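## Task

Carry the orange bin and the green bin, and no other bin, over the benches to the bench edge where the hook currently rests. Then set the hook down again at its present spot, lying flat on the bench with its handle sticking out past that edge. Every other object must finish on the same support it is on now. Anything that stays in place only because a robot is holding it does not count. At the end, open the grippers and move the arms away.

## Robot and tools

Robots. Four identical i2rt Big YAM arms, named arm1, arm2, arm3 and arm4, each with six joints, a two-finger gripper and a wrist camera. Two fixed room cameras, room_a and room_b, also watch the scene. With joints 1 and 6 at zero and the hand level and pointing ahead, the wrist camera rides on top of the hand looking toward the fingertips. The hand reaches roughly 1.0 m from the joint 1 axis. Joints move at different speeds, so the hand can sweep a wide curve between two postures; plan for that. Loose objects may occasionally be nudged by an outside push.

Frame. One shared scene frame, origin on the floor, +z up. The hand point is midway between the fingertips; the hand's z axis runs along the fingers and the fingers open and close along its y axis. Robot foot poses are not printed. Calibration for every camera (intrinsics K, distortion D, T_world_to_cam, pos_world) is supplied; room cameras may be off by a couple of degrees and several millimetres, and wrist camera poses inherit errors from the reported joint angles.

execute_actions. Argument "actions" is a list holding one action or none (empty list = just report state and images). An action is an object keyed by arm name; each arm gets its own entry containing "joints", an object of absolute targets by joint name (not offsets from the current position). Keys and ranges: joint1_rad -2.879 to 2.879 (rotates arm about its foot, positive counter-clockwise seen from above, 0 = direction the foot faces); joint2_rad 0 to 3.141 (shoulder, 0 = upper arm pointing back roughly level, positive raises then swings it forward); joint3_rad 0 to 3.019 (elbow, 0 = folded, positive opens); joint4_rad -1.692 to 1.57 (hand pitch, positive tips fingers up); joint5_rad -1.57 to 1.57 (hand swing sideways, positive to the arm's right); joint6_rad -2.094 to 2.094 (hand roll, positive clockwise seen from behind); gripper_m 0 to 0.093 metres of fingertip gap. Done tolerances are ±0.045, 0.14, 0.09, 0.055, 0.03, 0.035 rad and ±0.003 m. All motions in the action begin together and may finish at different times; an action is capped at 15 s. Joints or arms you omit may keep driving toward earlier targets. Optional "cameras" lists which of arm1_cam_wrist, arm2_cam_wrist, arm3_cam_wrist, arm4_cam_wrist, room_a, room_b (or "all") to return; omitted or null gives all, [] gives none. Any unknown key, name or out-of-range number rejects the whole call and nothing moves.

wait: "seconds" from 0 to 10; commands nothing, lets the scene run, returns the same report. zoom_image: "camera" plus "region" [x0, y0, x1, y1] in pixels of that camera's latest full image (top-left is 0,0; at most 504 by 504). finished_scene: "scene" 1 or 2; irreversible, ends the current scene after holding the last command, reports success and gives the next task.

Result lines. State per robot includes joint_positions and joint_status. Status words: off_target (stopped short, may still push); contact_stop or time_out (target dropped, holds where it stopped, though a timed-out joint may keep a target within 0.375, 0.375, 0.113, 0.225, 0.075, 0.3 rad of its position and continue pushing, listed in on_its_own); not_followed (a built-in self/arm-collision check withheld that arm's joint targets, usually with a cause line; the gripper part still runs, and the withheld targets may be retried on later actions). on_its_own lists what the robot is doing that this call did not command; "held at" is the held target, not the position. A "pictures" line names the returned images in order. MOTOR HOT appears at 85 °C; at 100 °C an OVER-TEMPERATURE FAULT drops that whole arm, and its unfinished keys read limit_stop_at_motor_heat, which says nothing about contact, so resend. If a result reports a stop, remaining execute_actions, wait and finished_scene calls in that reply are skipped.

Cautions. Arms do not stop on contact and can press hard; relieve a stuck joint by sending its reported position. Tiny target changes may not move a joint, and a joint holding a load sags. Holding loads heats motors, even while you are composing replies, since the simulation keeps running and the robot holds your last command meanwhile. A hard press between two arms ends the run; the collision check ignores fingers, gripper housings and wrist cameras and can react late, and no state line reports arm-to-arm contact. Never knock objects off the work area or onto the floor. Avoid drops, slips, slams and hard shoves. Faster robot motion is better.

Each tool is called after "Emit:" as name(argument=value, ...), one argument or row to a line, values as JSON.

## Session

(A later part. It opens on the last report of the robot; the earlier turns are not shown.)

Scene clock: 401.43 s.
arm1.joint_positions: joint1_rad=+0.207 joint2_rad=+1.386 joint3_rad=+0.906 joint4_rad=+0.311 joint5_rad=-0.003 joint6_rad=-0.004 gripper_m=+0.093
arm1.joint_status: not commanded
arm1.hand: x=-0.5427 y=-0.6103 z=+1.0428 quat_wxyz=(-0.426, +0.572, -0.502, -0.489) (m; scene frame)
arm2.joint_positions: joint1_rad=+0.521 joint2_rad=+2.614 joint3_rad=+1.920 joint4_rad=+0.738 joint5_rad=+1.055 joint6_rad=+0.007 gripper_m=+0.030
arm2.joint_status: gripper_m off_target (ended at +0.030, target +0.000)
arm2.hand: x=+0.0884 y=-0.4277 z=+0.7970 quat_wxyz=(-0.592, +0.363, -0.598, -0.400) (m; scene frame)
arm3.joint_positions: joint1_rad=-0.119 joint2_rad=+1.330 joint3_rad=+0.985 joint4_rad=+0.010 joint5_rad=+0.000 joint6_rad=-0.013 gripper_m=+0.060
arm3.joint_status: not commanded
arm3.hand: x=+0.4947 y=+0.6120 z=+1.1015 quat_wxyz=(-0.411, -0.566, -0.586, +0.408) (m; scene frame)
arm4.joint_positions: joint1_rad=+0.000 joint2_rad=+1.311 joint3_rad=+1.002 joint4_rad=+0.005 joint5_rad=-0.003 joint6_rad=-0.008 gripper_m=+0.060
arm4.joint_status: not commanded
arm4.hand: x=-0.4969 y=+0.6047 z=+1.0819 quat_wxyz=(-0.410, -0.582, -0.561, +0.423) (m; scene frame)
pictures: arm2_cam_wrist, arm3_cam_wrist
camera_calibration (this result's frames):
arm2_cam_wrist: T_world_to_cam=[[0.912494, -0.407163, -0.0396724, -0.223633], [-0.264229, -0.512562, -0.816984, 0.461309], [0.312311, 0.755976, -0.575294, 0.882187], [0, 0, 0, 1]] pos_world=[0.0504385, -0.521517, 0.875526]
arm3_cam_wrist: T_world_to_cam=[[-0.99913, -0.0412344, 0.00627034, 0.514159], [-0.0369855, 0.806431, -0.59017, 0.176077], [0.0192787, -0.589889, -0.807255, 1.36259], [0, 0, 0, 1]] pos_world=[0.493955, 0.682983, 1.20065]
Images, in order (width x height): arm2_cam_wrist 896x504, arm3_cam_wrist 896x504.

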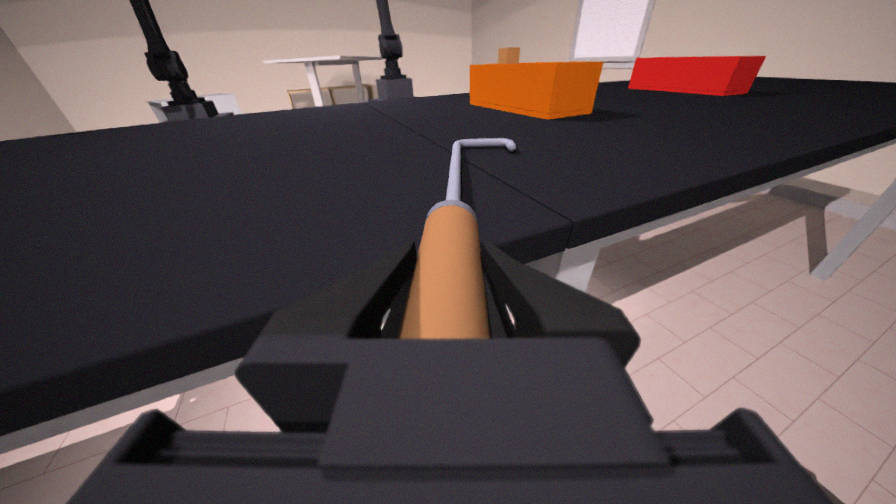

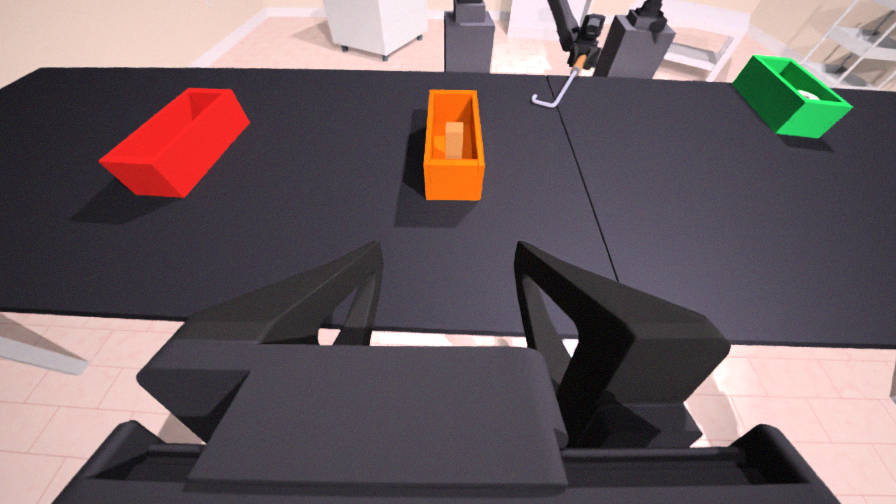

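Emit:
execute_actions(
  actions=[
    {"arm2":{"joints":{"joint1_rad":-0.13,"joint2_rad":2.24,"joint3_rad":1.725,"joint4_rad":0.71,"joint5_rad":0.1,"joint6_rad":1.571}}},
  ],
  cameras=["arm2_cam_wrist","arm3_cam_wrist","room_b"],
)

Scene clock: 420.30 s.
arm1.joint_positions: joint1_rad=+0.207 joint2_rad=+1.386 joint3_rad=+0.906 joint4_rad=+0.311 joint5_rad=-0.003 joint6_rad=-0.004 gripper_m=+0.093
arm1.joint_status: not commanded
arm1.hand: x=-0.5427 y=-0.6103 z=+1.0428 quat_wxyz=(-0.426, +0.572, -0.502, -0.489) (m; scene frame)
arm2.joint_positions: joint1_rad=-0.136 joint2_rad=+2.257 joint3_rad=+1.705 joint4_rad=+0.695 joint5_rad=+0.099 joint6_rad=+1.525 gripper_m=+0.030
arm2.joint_status: joint6_rad time_out (moved +1.518 of +1.564); the others done
arm2.on_its_own: joint6_rad reads +1.525 and still pushes toward +1.571 since a time_out
arm2.hand: x=+0.5017 y=-0.3116 z=+0.9859 quat_wxyz=(-0.061, -0.034, -0.654, -0.753) (m; scene frame)
arm3.joint_positions: joint1_rad=-0.119 joint2_rad=+1.330 joint3_rad=+0.985 joint4_rad=+0.010 joint5_rad=+0.000 joint6_rad=-0.013 gripper_m=+0.060
arm3.joint_status: not commanded
arm3.hand: x=+0.4947 y=+0.6120 z=+1.1015 quat_wxyz=(-0.411, -0.566, -0.586, +0.408) (m; scene frame)
arm4.joint_positions: joint1_rad=+0.000 joint2_rad=+1.311 joint3_rad=+1.002 joint4_rad=+0.005 joint5_rad=-0.003 joint6_rad=-0.008 gripper_m=+0.060
arm4.joint_status: not commanded
arm4.hand: x=-0.4969 y=+0.6047 z=+1.0819 quat_wxyz=(-0.410, -0.582, -0.561, +0.423) (m; scene frame)
pictures: arm2_cam_wrist, arm3_cam_wrist, room_b
camera_calibration (this result's frames):
arm2_cam_wrist: T_world_to_cam=[[0.0568747, 0.145315, -0.987749, 0.990102], [-0.874157, -0.47069, -0.119581, 0.415865], [-0.482301, 0.870249, 0.100257, 0.542246], [0, 0, 0, 1]] pos_world=[0.568745, -0.420022, 0.973338]
arm3_cam_wrist: T_world_to_cam=[[-0.99913, -0.0412344, 0.00627034, 0.514159], [-0.0369855, 0.806431, -0.59017, 0.176077], [0.0192787, -0.589889, -0.807255, 1.36259], [0, 0, 0, 1]] pos_world=[0.493955, 0.682983, 1.20065]
Images, in order (width x height): arm2_cam_wrist 896x504, arm3_cam_wrist 896x504, room_b 896x504.

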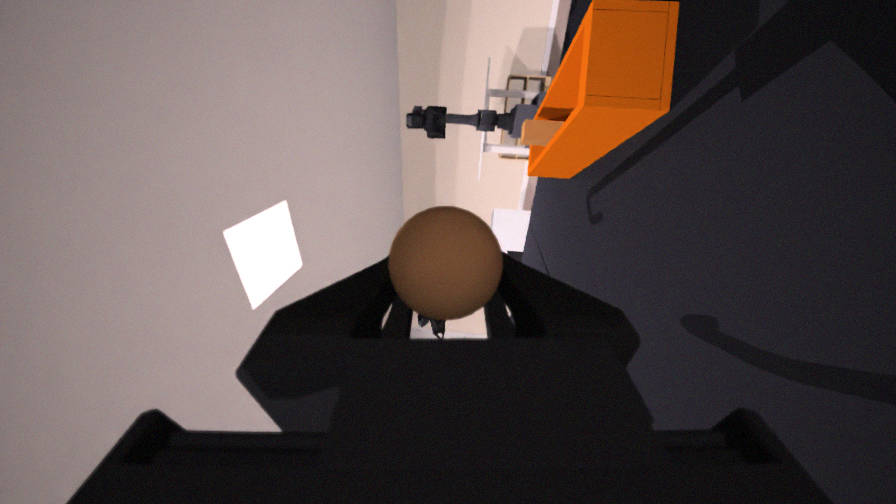

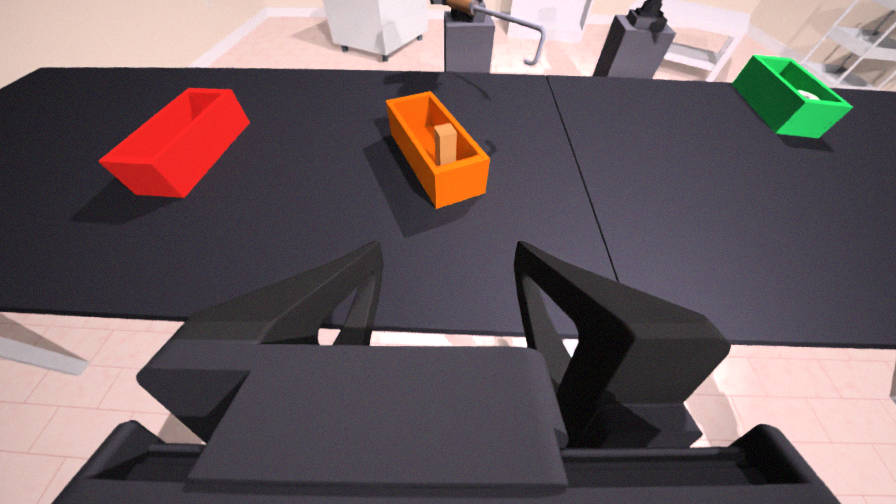

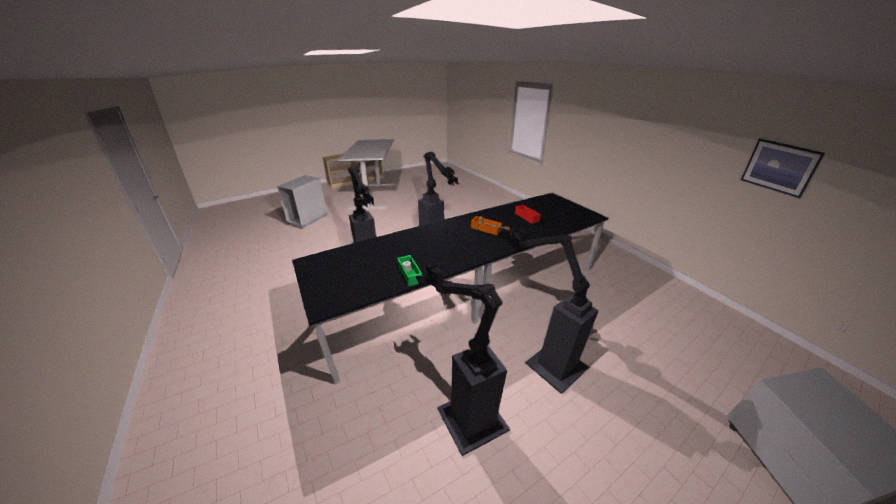

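Emit:
execute_actions(
  actions=[
    {"arm2":{"joints":{"joint1_rad":-0.218,"joint3_rad":2.21,"joint4_rad":0.38,"joint5_rad":0.54,"joint6_rad":1.55}}},
  ],
  cameras=["arm2_cam_wrist","room_b"],
)

Scene clock: 446.67 s.
arm1.joint_positions: joint1_rad=+0.207 joint2_rad=+1.386 joint3_rad=+0.906 joint4_rad=+0.311 joint5_rad=-0.003 joint6_rad=-0.004 gripper_m=+0.093
arm1.joint_status: not commanded
arm1.hand: x=-0.5427 y=-0.6103 z=+1.0428 quat_wxyz=(-0.426, +0.572, -0.502, -0.489) (m; scene frame)
arm2.joint_positions: joint1_rad=-0.216 joint2_rad=+2.271 joint3_rad=+2.141 joint4_rad=+0.364 joint5_rad=+0.540 joint6_rad=+1.518 gripper_m=+0.030
arm2.joint_status: all done
arm2.hand: x=+0.6475 y=-0.2964 z=+1.1478 quat_wxyz=(-0.226, -0.228, -0.591, -0.740) (m; scene frame)
arm3.joint_positions: joint1_rad=-0.119 joint2_rad=+1.330 joint3_rad=+0.985 joint4_rad=+0.010 joint5_rad=+0.000 joint6_rad=-0.013 gripper_m=+0.060
arm3.joint_status: not commanded
arm3.hand: x=+0.4947 y=+0.6120 z=+1.1015 quat_wxyz=(-0.411, -0.566, -0.586, +0.408) (m; scene frame)
arm4.joint_positions: joint1_rad=+0.000 joint2_rad=+1.311 joint3_rad=+1.002 joint4_rad=+0.005 joint5_rad=-0.003 joint6_rad=-0.008 gripper_m=+0.060
arm4.joint_status: not commanded
arm4.hand: x=-0.4969 y=+0.6047 z=+1.0819 quat_wxyz=(-0.410, -0.582, -0.561, +0.423) (m; scene frame)
pictures: arm2_cam_wrist, room_b
camera_calibration (this result's frames):
arm2_cam_wrist: T_world_to_cam=[[0.0777093, 0.200107, -0.976688, 1.12952], [-0.996836, 0.0320047, -0.0727552, 0.74448], [0.0166998, 0.979251, 0.201961, 0.175515], [0, 0, 0, 1]] pos_world=[0.651419, -0.421724, 1.1219]
Images, in order (width x height): arm2_cam_wrist 896x504, room_b 896x504.

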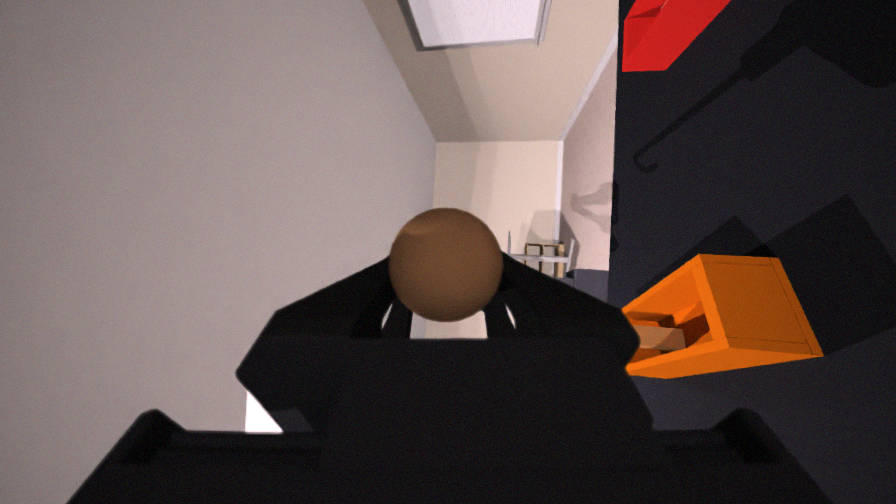

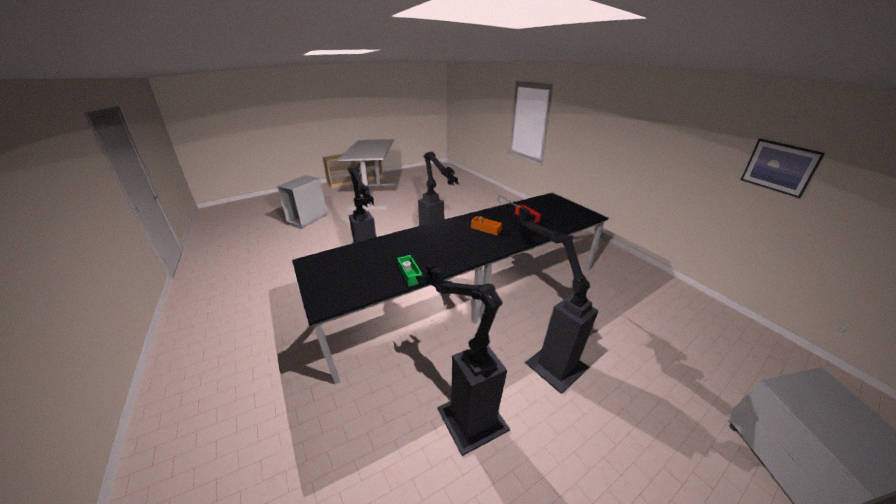

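Emit:
execute_actions(
  actions=[
    {"arm2":{"joints":{"joint2_rad":2.46,"joint4_rad":0.30}}},
  ],
  cameras=["arm2_cam_wrist","arm3_cam_wrist","room_b"],
)

Emit:
zoom_image(
  camera="arm3_cam_wrist",
  region=[340, 0, 520, 220],
)

Scene clock: 459.87 s.
arm1.joint_positions: joint1_rad=+0.207 joint2_rad=+1.386 joint3_rad=+0.906 joint4_rad=+0.311 joint5_rad=-0.003 joint6_rad=-0.004 gripper_m=+0.093
arm1.joint_status: not commanded
arm1.hand: x=-0.5427 y=-0.6103 z=+1.0428 quat_wxyz=(-0.426, +0.572, -0.502, -0.489) (m; scene frame)
arm2.joint_positions: joint1_rad=-0.216 joint2_rad=+2.519 joint3_rad=+2.151 joint4_rad=+0.283 joint5_rad=+0.540 joint6_rad=+1.532 gripper_m=+0.030
arm2.joint_status: all done
arm2.hand: x=+0.6507 y=-0.2626 z=+0.9102 quat_wxyz=(-0.244, -0.207, -0.703, -0.635) (m; scene frame)
arm3.joint_positions: joint1_rad=-0.119 joint2_rad=+1.330 joint3_rad=+0.985 joint4_rad=+0.010 joint5_rad=+0.000 joint6_rad=-0.013 gripper_m=+0.060
arm3.joint_status: not commanded
arm3.hand: x=+0.4947 y=+0.6120 z=+1.1015 quat_wxyz=(-0.411, -0.566, -0.586, +0.408) (m; scene frame)
arm4.joint_positions: joint1_rad=+0.000 joint2_rad=+1.311 joint3_rad=+1.002 joint4_rad=+0.005 joint5_rad=-0.003 joint6_rad=-0.008 gripper_m=+0.060
arm4.joint_status: not commanded
arm4.hand: x=-0.4969 y=+0.6047 z=+1.0819 quat_wxyz=(-0.410, -0.582, -0.561, +0.423) (m; scene frame)
pictures: arm2_cam_wrist, arm3_cam_wrist, room_b
camera_calibration (this result's frames):
arm2_cam_wrist: T_world_to_cam=[[0.0317244, -0.105404, -0.993923, 0.855854], [-0.999347, 0.0138792, -0.0333694, 0.690308], [0.0173121, 0.994333, -0.104895, 0.473269], [0, 0, 0, 1]] pos_world=[0.654512, -0.389957, 0.923332]
arm3_cam_wrist: T_world_to_cam=[[-0.99913, -0.0412344, 0.00627034, 0.514159], [-0.0369855, 0.806431, -0.59017, 0.176077], [0.0192787, -0.589889, -0.807255, 1.36259], [0, 0, 0, 1]] pos_world=[0.493955, 0.682983, 1.20065]
Images, in order (width x height): arm2_cam_wrist 896x504, arm3_cam_wrist 896x504, room_b 896x504.

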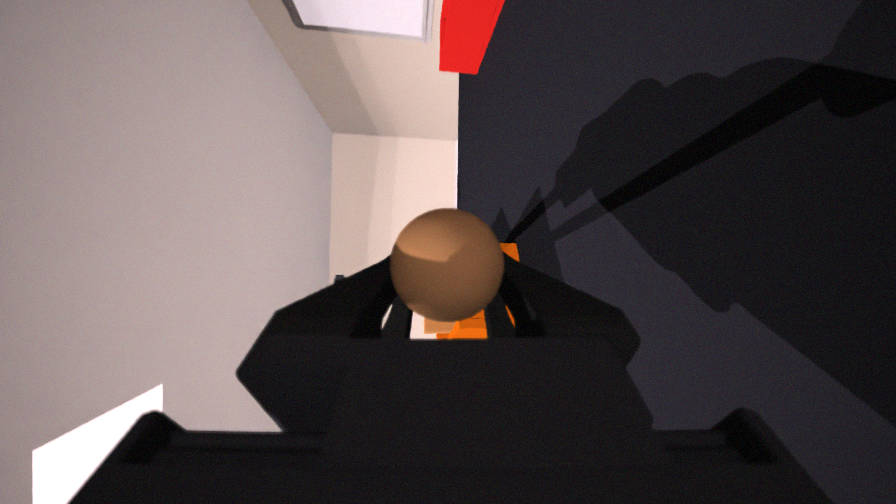

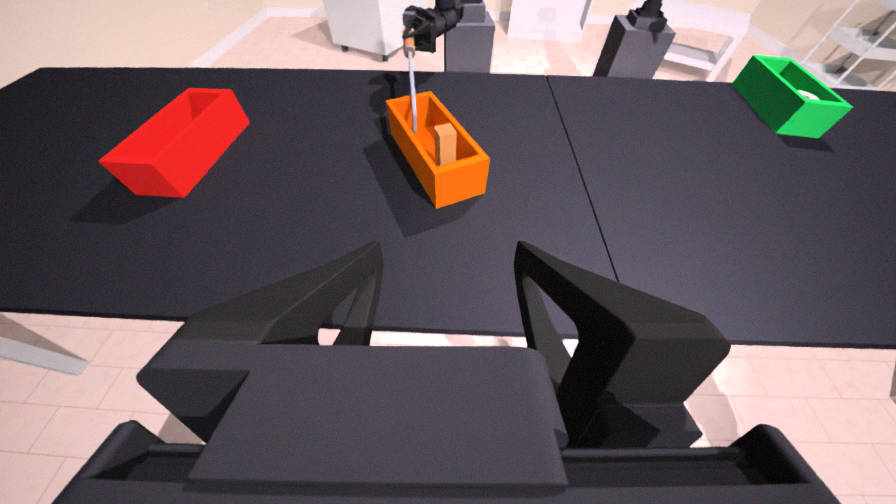

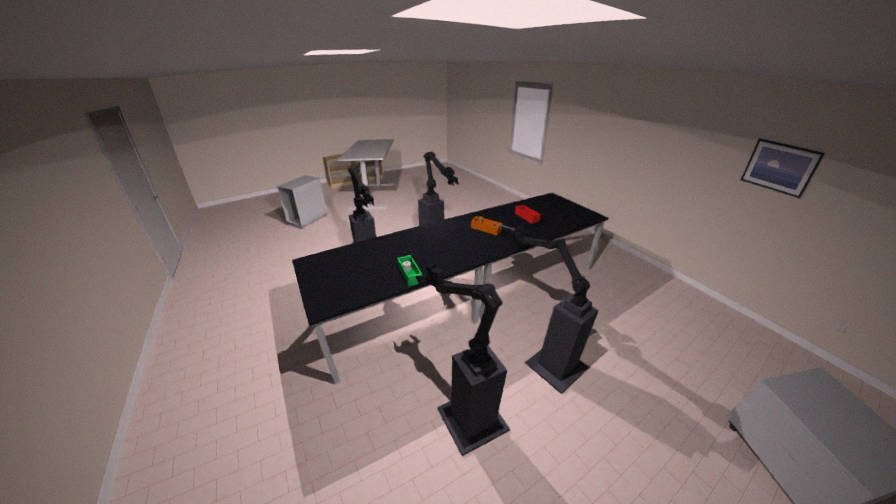

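Region (340, 0, 520, 220) of arm3_cam_wrist's 896x504 image, scaled by 2.291, with more detail than that image has; it fills the left 412 columns of this view, and the rest is white.

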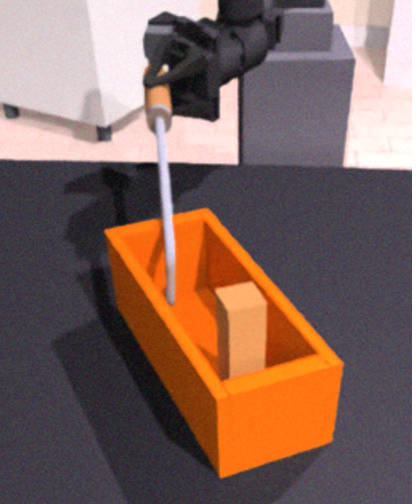

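Emit:
execute_actions(
  actions=[
    {"arm2":{"joints":{"joint1_rad":-0.195,"joint2_rad":2.20,"joint3_rad":1.82,"joint4_rad":0.233,"joint5_rad":0.45}}},
  ],
  cameras=["arm3_cam_wrist"],
)

Emit:
zoom_image(
  camera="arm3_cam_wrist",
  region=[340, 0, 520, 200],
)

Scene clock: 475.50 s.
arm1.joint_positions: joint1_rad=+0.207 joint2_rad=+1.386 joint3_rad=+0.906 joint4_rad=+0.311 joint5_rad=-0.003 joint6_rad=-0.004 gripper_m=+0.093
arm1.joint_status: not commanded
arm1.hand: x=-0.5427 y=-0.6103 z=+1.0428 quat_wxyz=(-0.426, +0.572, -0.502, -0.489) (m; scene frame)
arm2.joint_positions: joint1_rad=-0.195 joint2_rad=+2.242 joint3_rad=+1.800 joint4_rad=+0.222 joint5_rad=+0.451 joint6_rad=+1.529 gripper_m=+0.030
arm2.joint_status: all done
arm2.hand: x=+0.6110 y=-0.3242 z=+0.9415 quat_wxyz=(-0.213, -0.159, -0.758, -0.596) (m; scene frame)
arm3.joint_positions: joint1_rad=-0.119 joint2_rad=+1.330 joint3_rad=+0.985 joint4_rad=+0.010 joint5_rad=+0.000 joint6_rad=-0.013 gripper_m=+0.060
arm3.joint_status: not commanded
arm3.hand: x=+0.4947 y=+0.6120 z=+1.1015 quat_wxyz=(-0.411, -0.566, -0.586, +0.408) (m; scene frame)
arm4.joint_positions: joint1_rad=+0.000 joint2_rad=+1.311 joint3_rad=+1.002 joint4_rad=+0.005 joint5_rad=-0.003 joint6_rad=-0.008 gripper_m=+0.060
arm4.joint_status: not commanded
arm4.hand: x=-0.4969 y=+0.6047 z=+1.0819 quat_wxyz=(-0.410, -0.582, -0.561, +0.423) (m; scene frame)
pictures: arm3_cam_wrist
camera_calibration (this result's frames):
arm3_cam_wrist: T_world_to_cam=[[-0.99913, -0.0412344, 0.00627034, 0.514159], [-0.0369855, 0.806431, -0.59017, 0.176077], [0.0192787, -0.589889, -0.807255, 1.36259], [0, 0, 0, 1]] pos_world=[0.493955, 0.682983, 1.20065]
Images, in order (width x height): arm3_cam_wrist 896x504.

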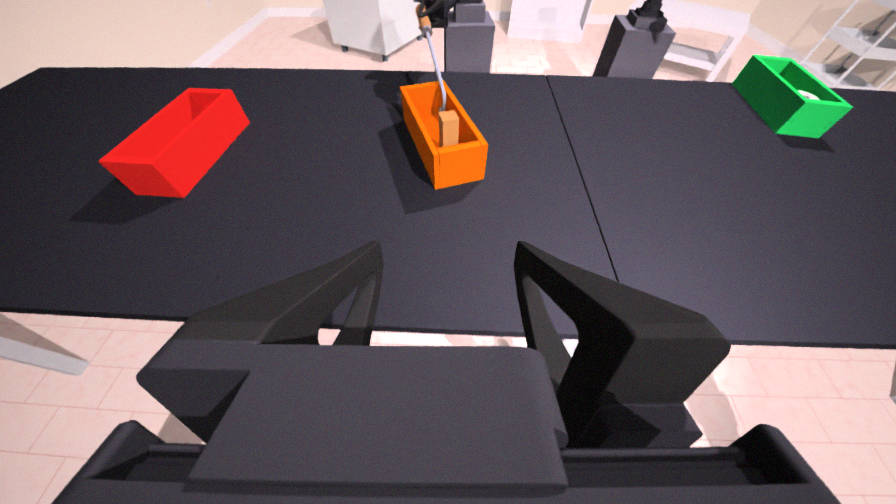

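Region (340, 0, 520, 200) of arm3_cam_wrist's 896x504 image, scaled by 2.520, with more detail than that image has; it fills the left 454 columns of this view, and the rest is white.

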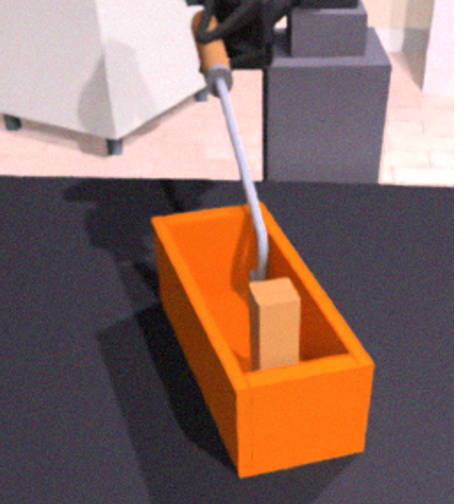

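Emit:
execute_actions(
  actions=[
    {"arm2":{"joints":{"joint1_rad":-0.12,"joint2_rad":1.86,"joint3_rad":1.46,"joint4_rad":0.14}}},
  ],
  cameras=["arm3_cam_wrist","arm2_cam_wrist","room_b"],
)

Emit:
zoom_image(
  camera="arm3_cam_wrist",
  region=[380, 0, 540, 170],
)

Scene clock: 486.63 s.
arm1.joint_positions: joint1_rad=+0.207 joint2_rad=+1.386 joint3_rad=+0.906 joint4_rad=+0.311 joint5_rad=-0.003 joint6_rad=-0.004 gripper_m=+0.093
arm1.joint_status: not commanded
arm1.hand: x=-0.5427 y=-0.6103 z=+1.0428 quat_wxyz=(-0.426, +0.572, -0.502, -0.489) (m; scene frame)
arm2.joint_positions: joint1_rad=-0.117 joint2_rad=+1.908 joint3_rad=+1.442 joint4_rad=+0.127 joint5_rad=+0.449 joint6_rad=+1.534 gripper_m=+0.030
arm2.joint_status: all done
arm2.hand: x=+0.5417 y=-0.4257 z=+0.9881 quat_wxyz=(-0.195, -0.120, -0.798, -0.558) (m; scene frame)
arm3.joint_positions: joint1_rad=-0.119 joint2_rad=+1.330 joint3_rad=+0.985 joint4_rad=+0.010 joint5_rad=+0.000 joint6_rad=-0.013 gripper_m=+0.060
arm3.joint_status: not commanded
arm3.hand: x=+0.4947 y=+0.6120 z=+1.1015 quat_wxyz=(-0.411, -0.566, -0.586, +0.408) (m; scene frame)
arm4.joint_positions: joint1_rad=+0.000 joint2_rad=+1.311 joint3_rad=+1.002 joint4_rad=+0.005 joint5_rad=-0.003 joint6_rad=-0.008 gripper_m=+0.060
arm4.joint_status: not commanded
arm4.hand: x=-0.4969 y=+0.6047 z=+1.0819 quat_wxyz=(-0.410, -0.582, -0.561, +0.423) (m; scene frame)
pictures: arm2_cam_wrist, arm3_cam_wrist, room_b
camera_calibration (this result's frames):
arm2_cam_wrist: T_world_to_cam=[[0.0381754, -0.343455, -0.938393, 0.759835], [-0.984172, -0.175554, 0.0242155, 0.440505], [-0.173056, 0.922616, -0.34472, 0.955021], [0, 0, 0, 1]] pos_world=[0.569797, -0.542816, 1.03157]
arm3_cam_wrist: T_world_to_cam=[[-0.99913, -0.0412344, 0.00627034, 0.514159], [-0.0369855, 0.806431, -0.59017, 0.176077], [0.0192787, -0.589889, -0.807255, 1.36259], [0, 0, 0, 1]] pos_world=[0.493955, 0.682983, 1.20065]
Images, in order (width x height): arm2_cam_wrist 896x504, arm3_cam_wrist 896x504, room_b 896x504.

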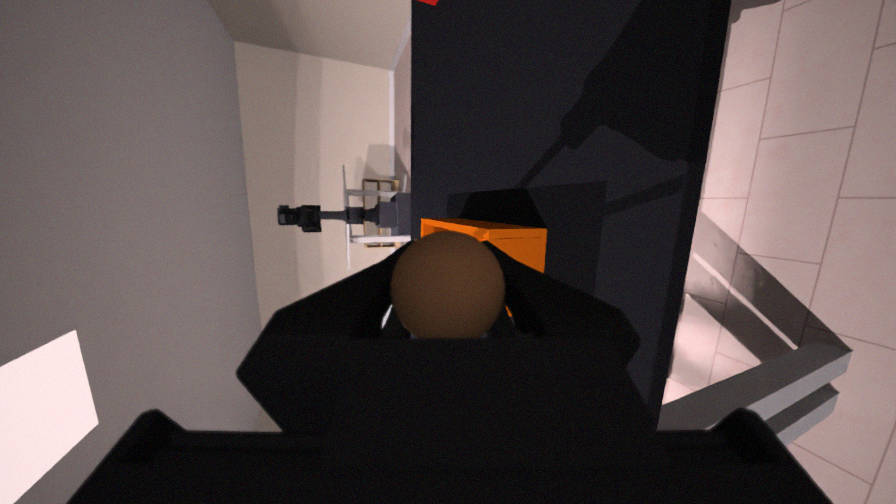

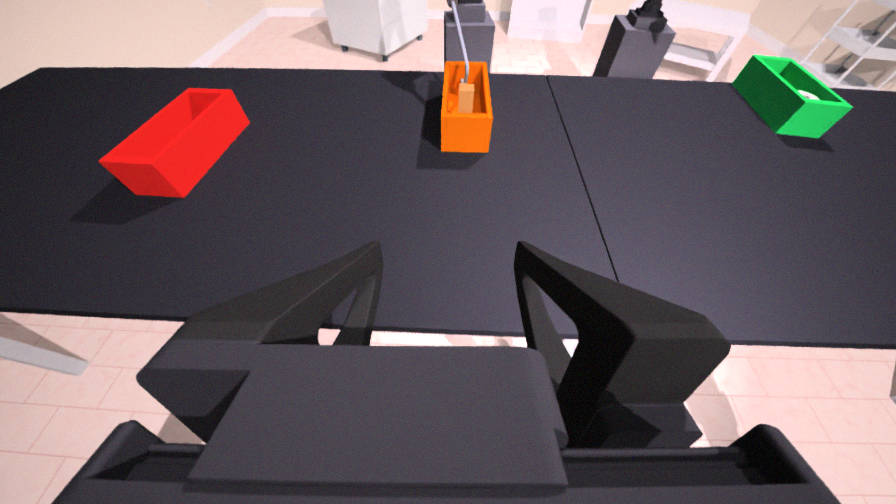

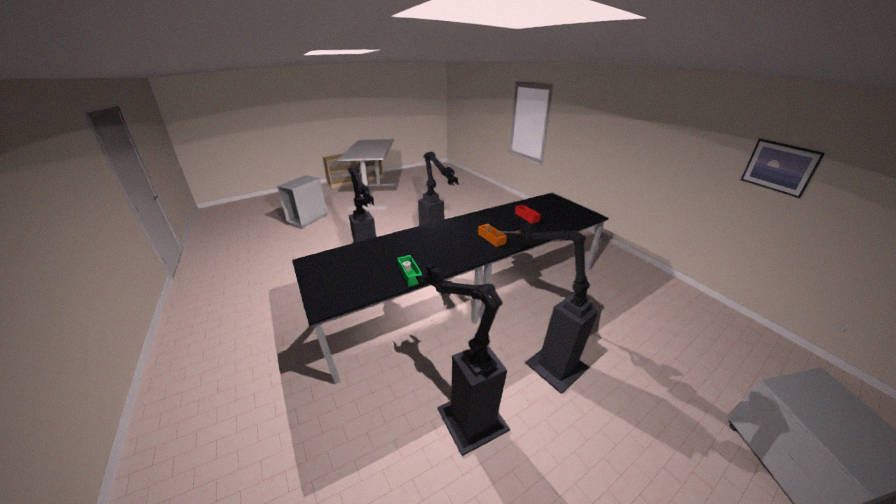

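Region (380, 0, 540, 170) of arm3_cam_wrist's 896x504 image, scaled by 2.965, with more detail than that image has; it fills the left 474 columns of this view, and the rest is white.

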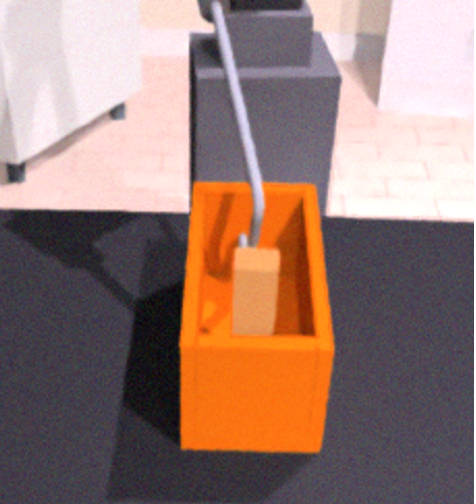

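Emit:
zoom_image(
  camera="arm2_cam_wrist",
  region=[520, 170, 720, 300],
)

Region (520, 170, 720, 300) of arm2_cam_wrist's 896x504 image, scaled by 2.520, with more detail than that image has; it fills the top 328 rows of this view, and the rest is white.

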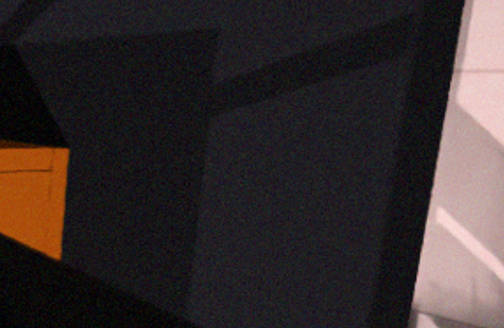

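Emit:
execute_actions(
  actions=[
    {"arm2":{"joints":{"joint2_rad":1.505,"joint3_rad":1.055}}},
  ],
  cameras=["arm3_cam_wrist","arm2_cam_wrist","room_b"],
)

Emit:
zoom_image(
  camera="arm2_cam_wrist",
  region=[500, 190, 620, 290],
)

Scene clock: 503.90 s.
arm1.joint_positions: joint1_rad=+0.207 joint2_rad=+1.386 joint3_rad=+0.906 joint4_rad=+0.311 joint5_rad=-0.003 joint6_rad=-0.004 gripper_m=+0.093
arm1.joint_status: not commanded
arm1.hand: x=-0.5427 y=-0.6103 z=+1.0428 quat_wxyz=(-0.426, +0.572, -0.502, -0.489) (m; scene frame)
arm2.joint_positions: joint1_rad=-0.117 joint2_rad=+1.530 joint3_rad=+1.042 joint4_rad=+0.124 joint5_rad=+0.448 joint6_rad=+1.533 gripper_m=+0.030
arm2.joint_status: all done
arm2.hand: x=+0.5397 y=-0.5685 z=+1.0214 quat_wxyz=(-0.196, -0.117, -0.805, -0.548) (m; scene frame)
arm3.joint_positions: joint1_rad=-0.119 joint2_rad=+1.330 joint3_rad=+0.985 joint4_rad=+0.010 joint5_rad=+0.000 joint6_rad=-0.013 gripper_m=+0.060
arm3.joint_status: not commanded
arm3.hand: x=+0.4947 y=+0.6120 z=+1.1015 quat_wxyz=(-0.411, -0.566, -0.586, +0.408) (m; scene frame)
arm4.joint_positions: joint1_rad=+0.000 joint2_rad=+1.311 joint3_rad=+1.002 joint4_rad=+0.005 joint5_rad=-0.003 joint6_rad=-0.008 gripper_m=+0.060
arm4.joint_status: not commanded
arm4.hand: x=-0.4969 y=+0.6047 z=+1.0819 quat_wxyz=(-0.410, -0.582, -0.561, +0.423) (m; scene frame)
pictures: arm2_cam_wrist, arm3_cam_wrist, room_b
camera_calibration (this result's frames):
arm2_cam_wrist: T_world_to_cam=[[0.0385845, -0.367576, -0.929193, 0.71877], [-0.983927, -0.176225, 0.0288551, 0.407457], [-0.174354, 0.913144, -0.368468, 1.11746], [0, 0, 0, 1]] pos_world=[0.568009, -0.684399, 1.06787]
arm3_cam_wrist: T_world_to_cam=[[-0.99913, -0.0412344, 0.00627034, 0.514159], [-0.0369855, 0.806431, -0.59017, 0.176077], [0.0192787, -0.589889, -0.807255, 1.36259], [0, 0, 0, 1]] pos_world=[0.493955, 0.682983, 1.20065]
Images, in order (width x height): arm2_cam_wrist 896x504, arm3_cam_wrist 896x504, room_b 896x504.

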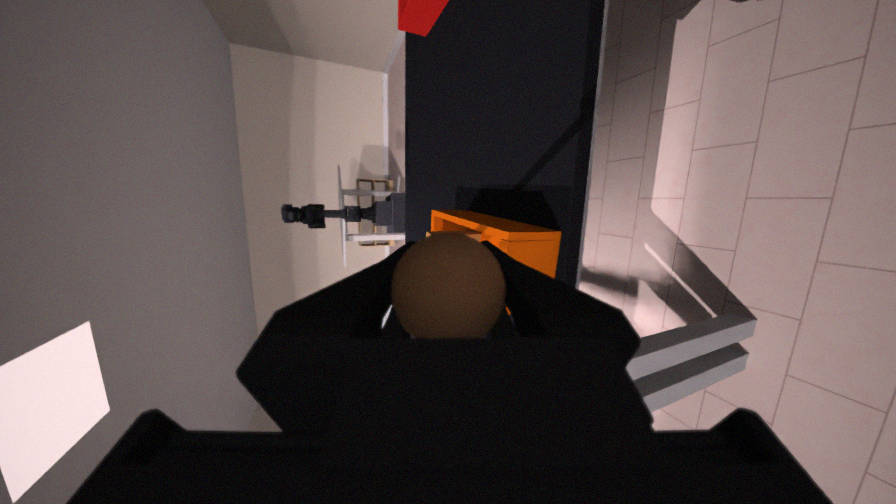

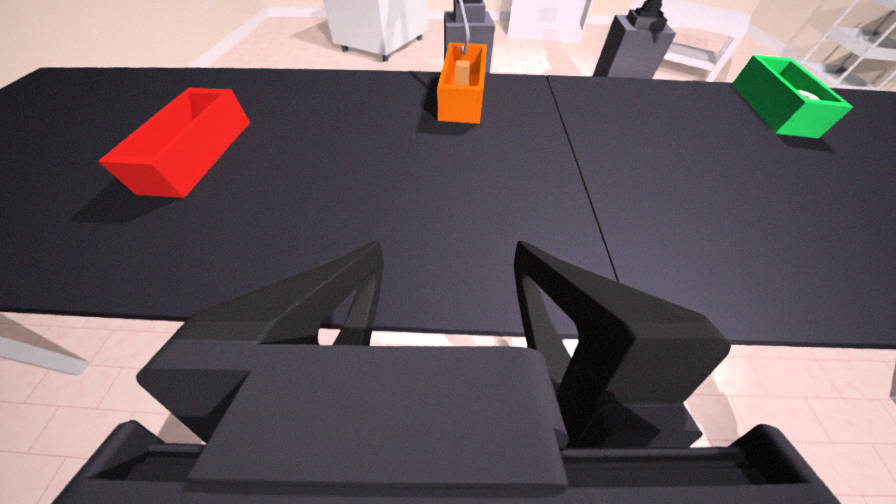

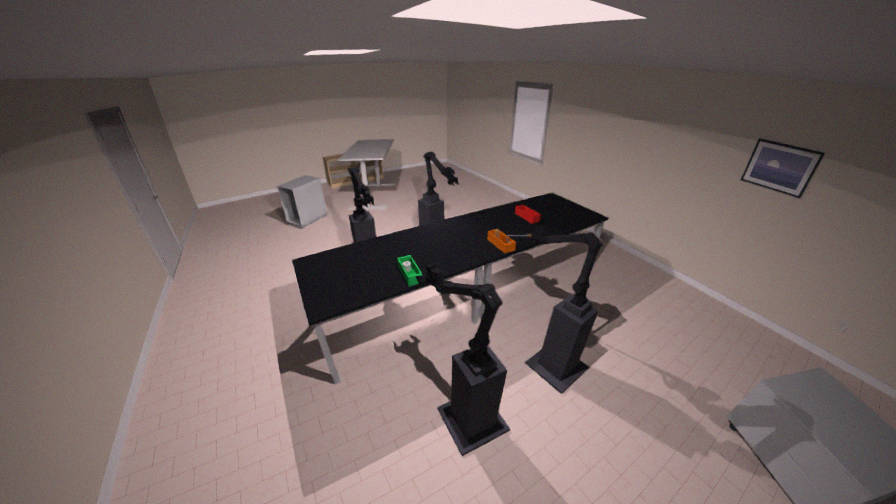

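Region (500, 190, 620, 290) of arm2_cam_wrist's 896x504 image, scaled by 4.200, with more detail than that image has.

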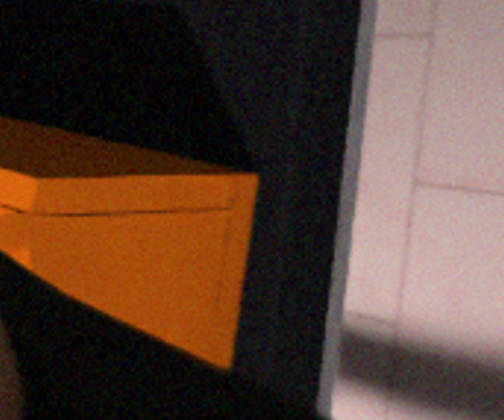

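Emit:
execute_actions(
  actions=[
    {"arm2":{"joints":{"joint3_rad":1.38,"joint4_rad":0.30}}},
  ],
  cameras=[],
)

Emit:
execute_actions(
  actions=[
    {"arm2":{"joints":{"joint1_rad":0.518,"joint2_rad":2.21,"joint3_rad":1.975,"joint4_rad":0.42,"joint5_rad":1.0,"joint6_rad":0.0}}},
  ],
  cameras=["arm3_cam_wrist","arm2_cam_wrist","room_b"],
)

Scene clock: 515.73 s.
arm1.joint_positions: joint1_rad=+0.207 joint2_rad=+1.386 joint3_rad=+0.906 joint4_rad=+0.311 joint5_rad=-0.003 joint6_rad=-0.004 gripper_m=+0.093
arm1.joint_status: not commanded
arm1.hand: x=-0.5427 y=-0.6103 z=+1.0428 quat_wxyz=(-0.426, +0.572, -0.502, -0.489) (m; scene frame)
arm2.joint_positions: joint1_rad=-0.117 joint2_rad=+1.526 joint3_rad=+1.326 joint4_rad=+0.263 joint5_rad=+0.448 joint6_rad=+1.525 gripper_m=+0.030
arm2.joint_status: all done
arm2.hand: x=+0.5410 y=-0.5183 z=+1.2208 quat_wxyz=(-0.172, -0.152, -0.670, -0.706) (m; scene frame)
arm3.joint_positions: joint1_rad=-0.119 joint2_rad=+1.330 joint3_rad=+0.985 joint4_rad=+0.010 joint5_rad=+0.000 joint6_rad=-0.013 gripper_m=+0.060
arm3.joint_status: not commanded
arm3.hand: x=+0.4947 y=+0.6120 z=+1.1015 quat_wxyz=(-0.411, -0.566, -0.586, +0.408) (m; scene frame)
arm4.joint_positions: joint1_rad=+0.000 joint2_rad=+1.311 joint3_rad=+1.002 joint4_rad=+0.005 joint5_rad=-0.003 joint6_rad=-0.008 gripper_m=+0.060
arm4.joint_status: not commanded
arm4.hand: x=-0.4969 y=+0.6047 z=+1.0819 quat_wxyz=(-0.410, -0.582, -0.561, +0.423) (m; scene frame)
pictures: none
No camera images: the call's "cameras" was empty. Leave "cameras" out to get every camera's image.

Scene clock: 517.90 s.
arm1.joint_positions: joint1_rad=+0.207 joint2_rad=+1.386 joint3_rad=+0.906 joint4_rad=+0.311 joint5_rad=-0.003 joint6_rad=-0.004 gripper_m=+0.093
arm1.joint_status: not commanded
arm1.hand: x=-0.5427 y=-0.6103 z=+1.0428 quat_wxyz=(-0.426, +0.572, -0.502, -0.489) (m; scene frame)
arm2.joint_positions: joint1_rad=+0.512 joint2_rad=+2.248 joint3_rad=+1.909 joint4_rad=+0.400 joint5_rad=+0.997 joint6_rad=+0.011 gripper_m=+0.030
arm2.joint_status: all done
arm2.hand: x=+0.0896 y=-0.4242 z=+1.0380 quat_wxyz=(-0.582, +0.371, -0.589, -0.421) (m; scene frame)
arm3.joint_positions: joint1_rad=-0.119 joint2_rad=+1.330 joint3_rad=+0.985 joint4_rad=+0.010 joint5_rad=+0.000 joint6_rad=-0.013 gripper_m=+0.060
arm3.joint_status: not commanded
arm3.hand: x=+0.4947 y=+0.6120 z=+1.1015 quat_wxyz=(-0.411, -0.566, -0.586, +0.408) (m; scene frame)
arm4.joint_positions: joint1_rad=+0.000 joint2_rad=+1.311 joint3_rad=+1.002 joint4_rad=+0.005 joint5_rad=-0.003 joint6_rad=-0.008 gripper_m=+0.060
arm4.joint_status: not commanded
arm4.hand: x=-0.4969 y=+0.6047 z=+1.0819 quat_wxyz=(-0.410, -0.582, -0.561, +0.423) (m; scene frame)
pictures: arm2_cam_wrist, arm3_cam_wrist, room_b
camera_calibration (this result's frames):
arm2_cam_wrist: T_world_to_cam=[[0.93075, -0.361375, -0.0557902, -0.179285], [-0.2478, -0.511175, -0.82298, 0.665671], [0.268885, 0.779813, -0.565325, 1.02143], [0, 0, 0, 1]] pos_world=[0.0571755, -0.52104, 1.11527]
arm3_cam_wrist: T_world_to_cam=[[-0.99913, -0.0412344, 0.00627034, 0.514159], [-0.0369855, 0.806431, -0.59017, 0.176077], [0.0192787, -0.589889, -0.807255, 1.36259], [0, 0, 0, 1]] pos_world=[0.493955, 0.682983, 1.20065]
Images, in order (width x height): arm2_cam_wrist 896x504, arm3_cam_wrist 896x504, room_b 896x504.

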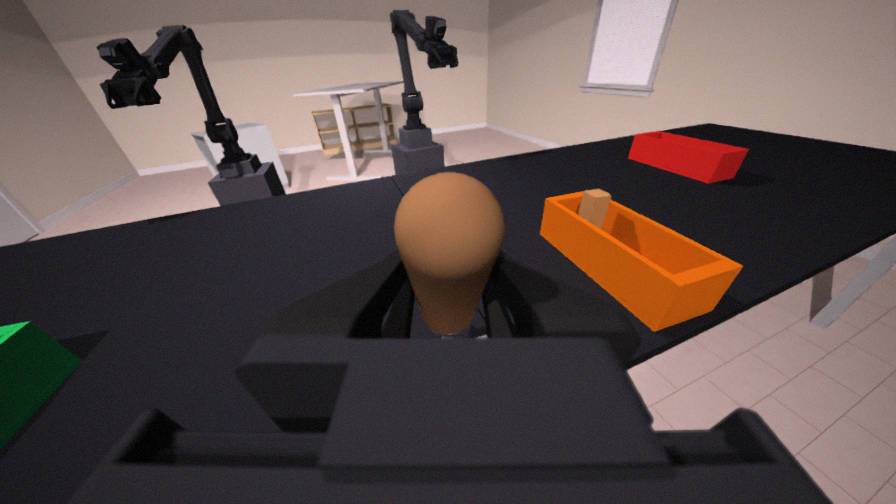

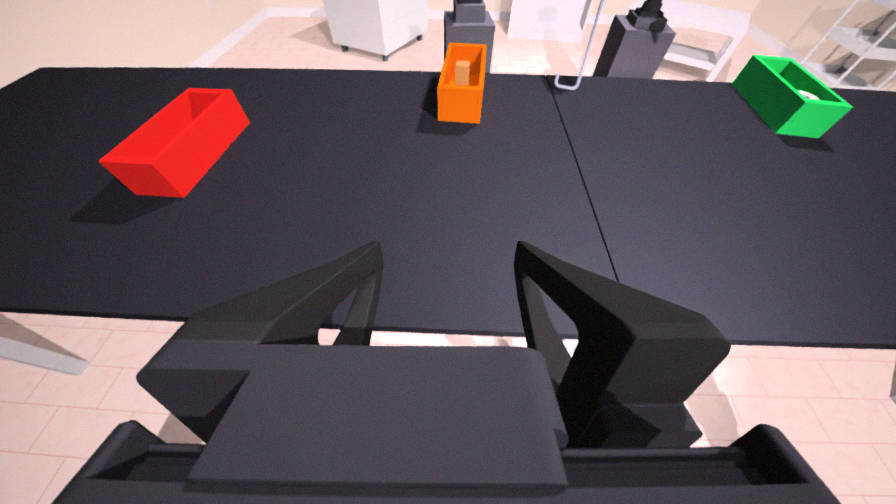

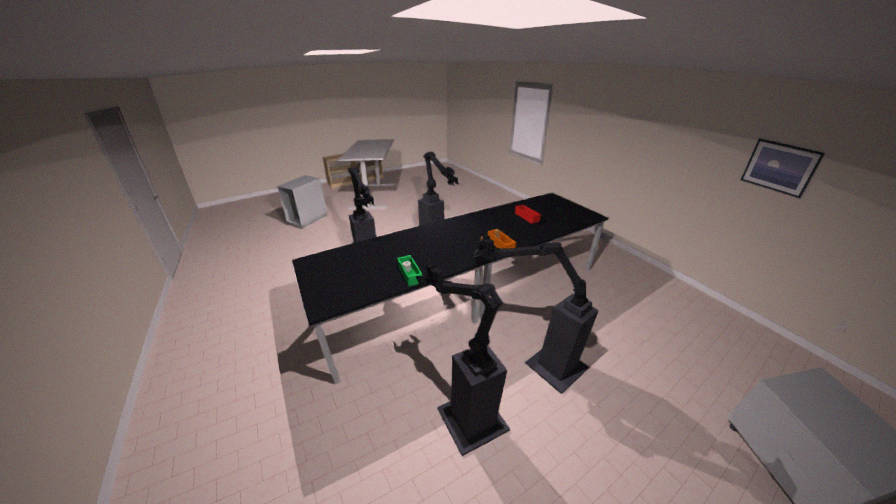

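Emit:
zoom_image(
  camera="arm3_cam_wrist",
  region=[520, 0, 640, 120],
)

Emit:
zoom_image(
  camera="room_b",
  region=[450, 220, 530, 290],
)

Region (520, 0, 640, 120) of arm3_cam_wrist's 896x504 image, scaled by 4.200, with more detail than that image has.

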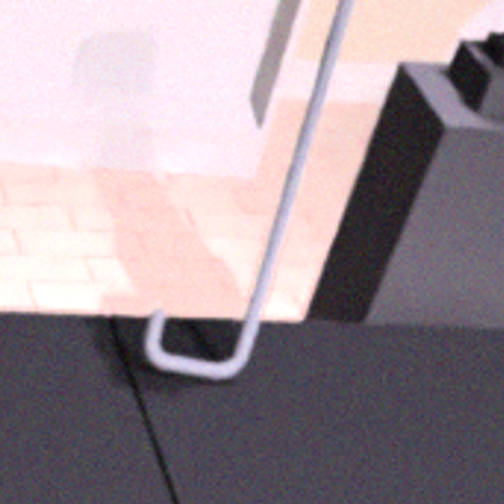

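Region (450, 220, 530, 290) of room_b's 896x504 image, scaled by 6.300, with more detail than that image has; it fills the top 441 rows of this view, and the rest is white.

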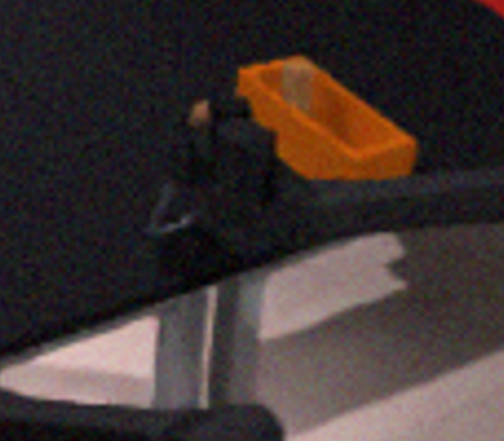

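Emit:
execute_actions(
  actions=[
    {"arm2":{"joints":{"joint1_rad":0.634,"joint3_rad":1.715,"joint4_rad":0.61,"joint5_rad":1.115}}},
  ],
  cameras=["arm3_cam_wrist","arm2_cam_wrist"],
)

Scene clock: 569.57 s.
arm1.joint_positions: joint1_rad=+0.207 joint2_rad=+1.386 joint3_rad=+0.906 joint4_rad=+0.311 joint5_rad=-0.003 joint6_rad=-0.004 gripper_m=+0.093
arm1.joint_status: not commanded
arm1.hand: x=-0.5427 y=-0.6103 z=+1.0428 quat_wxyz=(-0.426, +0.572, -0.502, -0.489) (m; scene frame)
arm2.joint_positions: joint1_rad=+0.642 joint2_rad=+2.237 joint3_rad=+1.705 joint4_rad=+0.586 joint5_rad=+1.114 joint6_rad=+0.003 gripper_m=+0.030
arm2.joint_status: all done
arm2.hand: x=+0.0355 y=-0.5090 z=+0.9720 quat_wxyz=(-0.579, +0.380, -0.587, -0.420) (m; scene frame)
arm3.joint_positions: joint1_rad=-0.119 joint2_rad=+1.330 joint3_rad=+0.985 joint4_rad=+0.010 joint5_rad=+0.000 joint6_rad=-0.013 gripper_m=+0.060
arm3.joint_status: not commanded
arm3.hand: x=+0.4947 y=+0.6120 z=+1.1015 quat_wxyz=(-0.411, -0.566, -0.586, +0.408) (m; scene frame)
arm4.joint_positions: joint1_rad=+0.000 joint2_rad=+1.311 joint3_rad=+1.002 joint4_rad=+0.005 joint5_rad=-0.003 joint6_rad=-0.008 gripper_m=+0.060
arm4.joint_status: not commanded
arm4.hand: x=-0.4969 y=+0.6047 z=+1.0819 quat_wxyz=(-0.410, -0.582, -0.561, +0.423) (m; scene frame)
pictures: arm2_cam_wrist, arm3_cam_wrist
camera_calibration (this result's frames):
arm2_cam_wrist: T_world_to_cam=[[0.935459, -0.350647, -0.0443104, -0.169139], [-0.2356, -0.525202, -0.817714, 0.541926], [0.263457, 0.775377, -0.573917, 1.07111], [0, 0, 0, 1]] pos_world=[0.00370845, -0.605201, 1.05037]
arm3_cam_wrist: T_world_to_cam=[[-0.99913, -0.0412344, 0.00627034, 0.514159], [-0.0369855, 0.806431, -0.59017, 0.176077], [0.0192787, -0.589889, -0.807255, 1.36259], [0, 0, 0, 1]] pos_world=[0.493955, 0.682983, 1.20065]
Images, in order (width x height): arm2_cam_wrist 896x504, arm3_cam_wrist 896x504.

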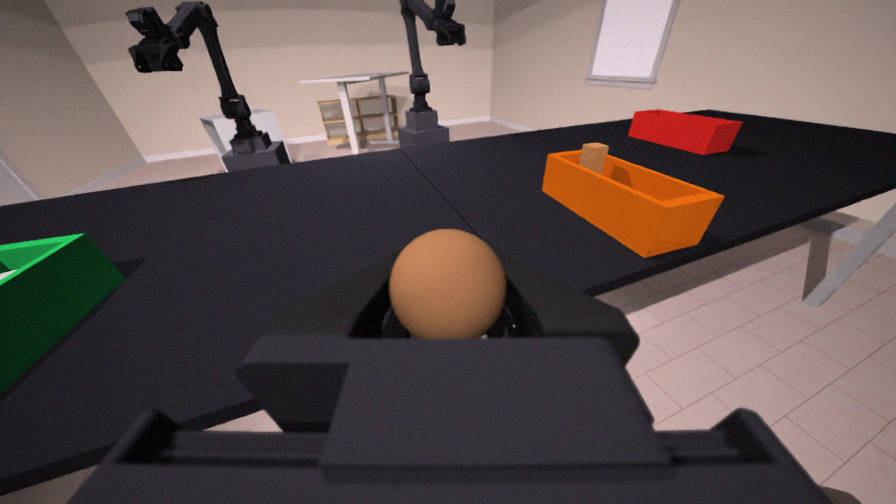

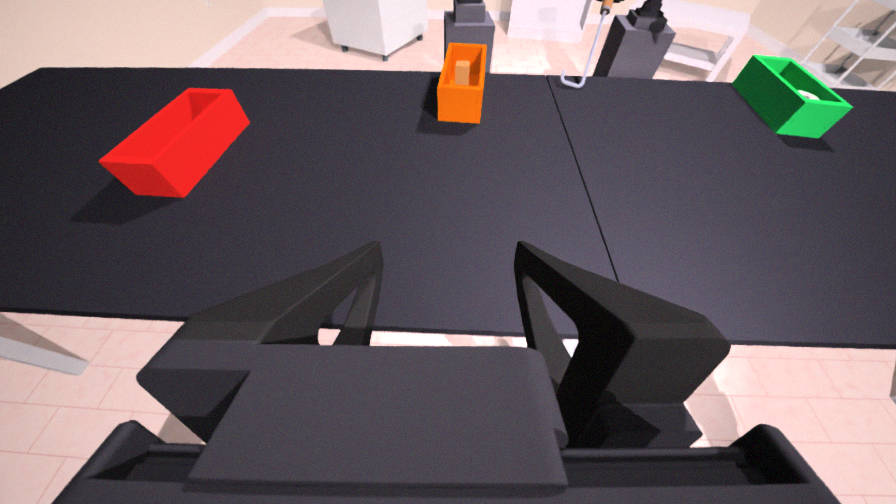

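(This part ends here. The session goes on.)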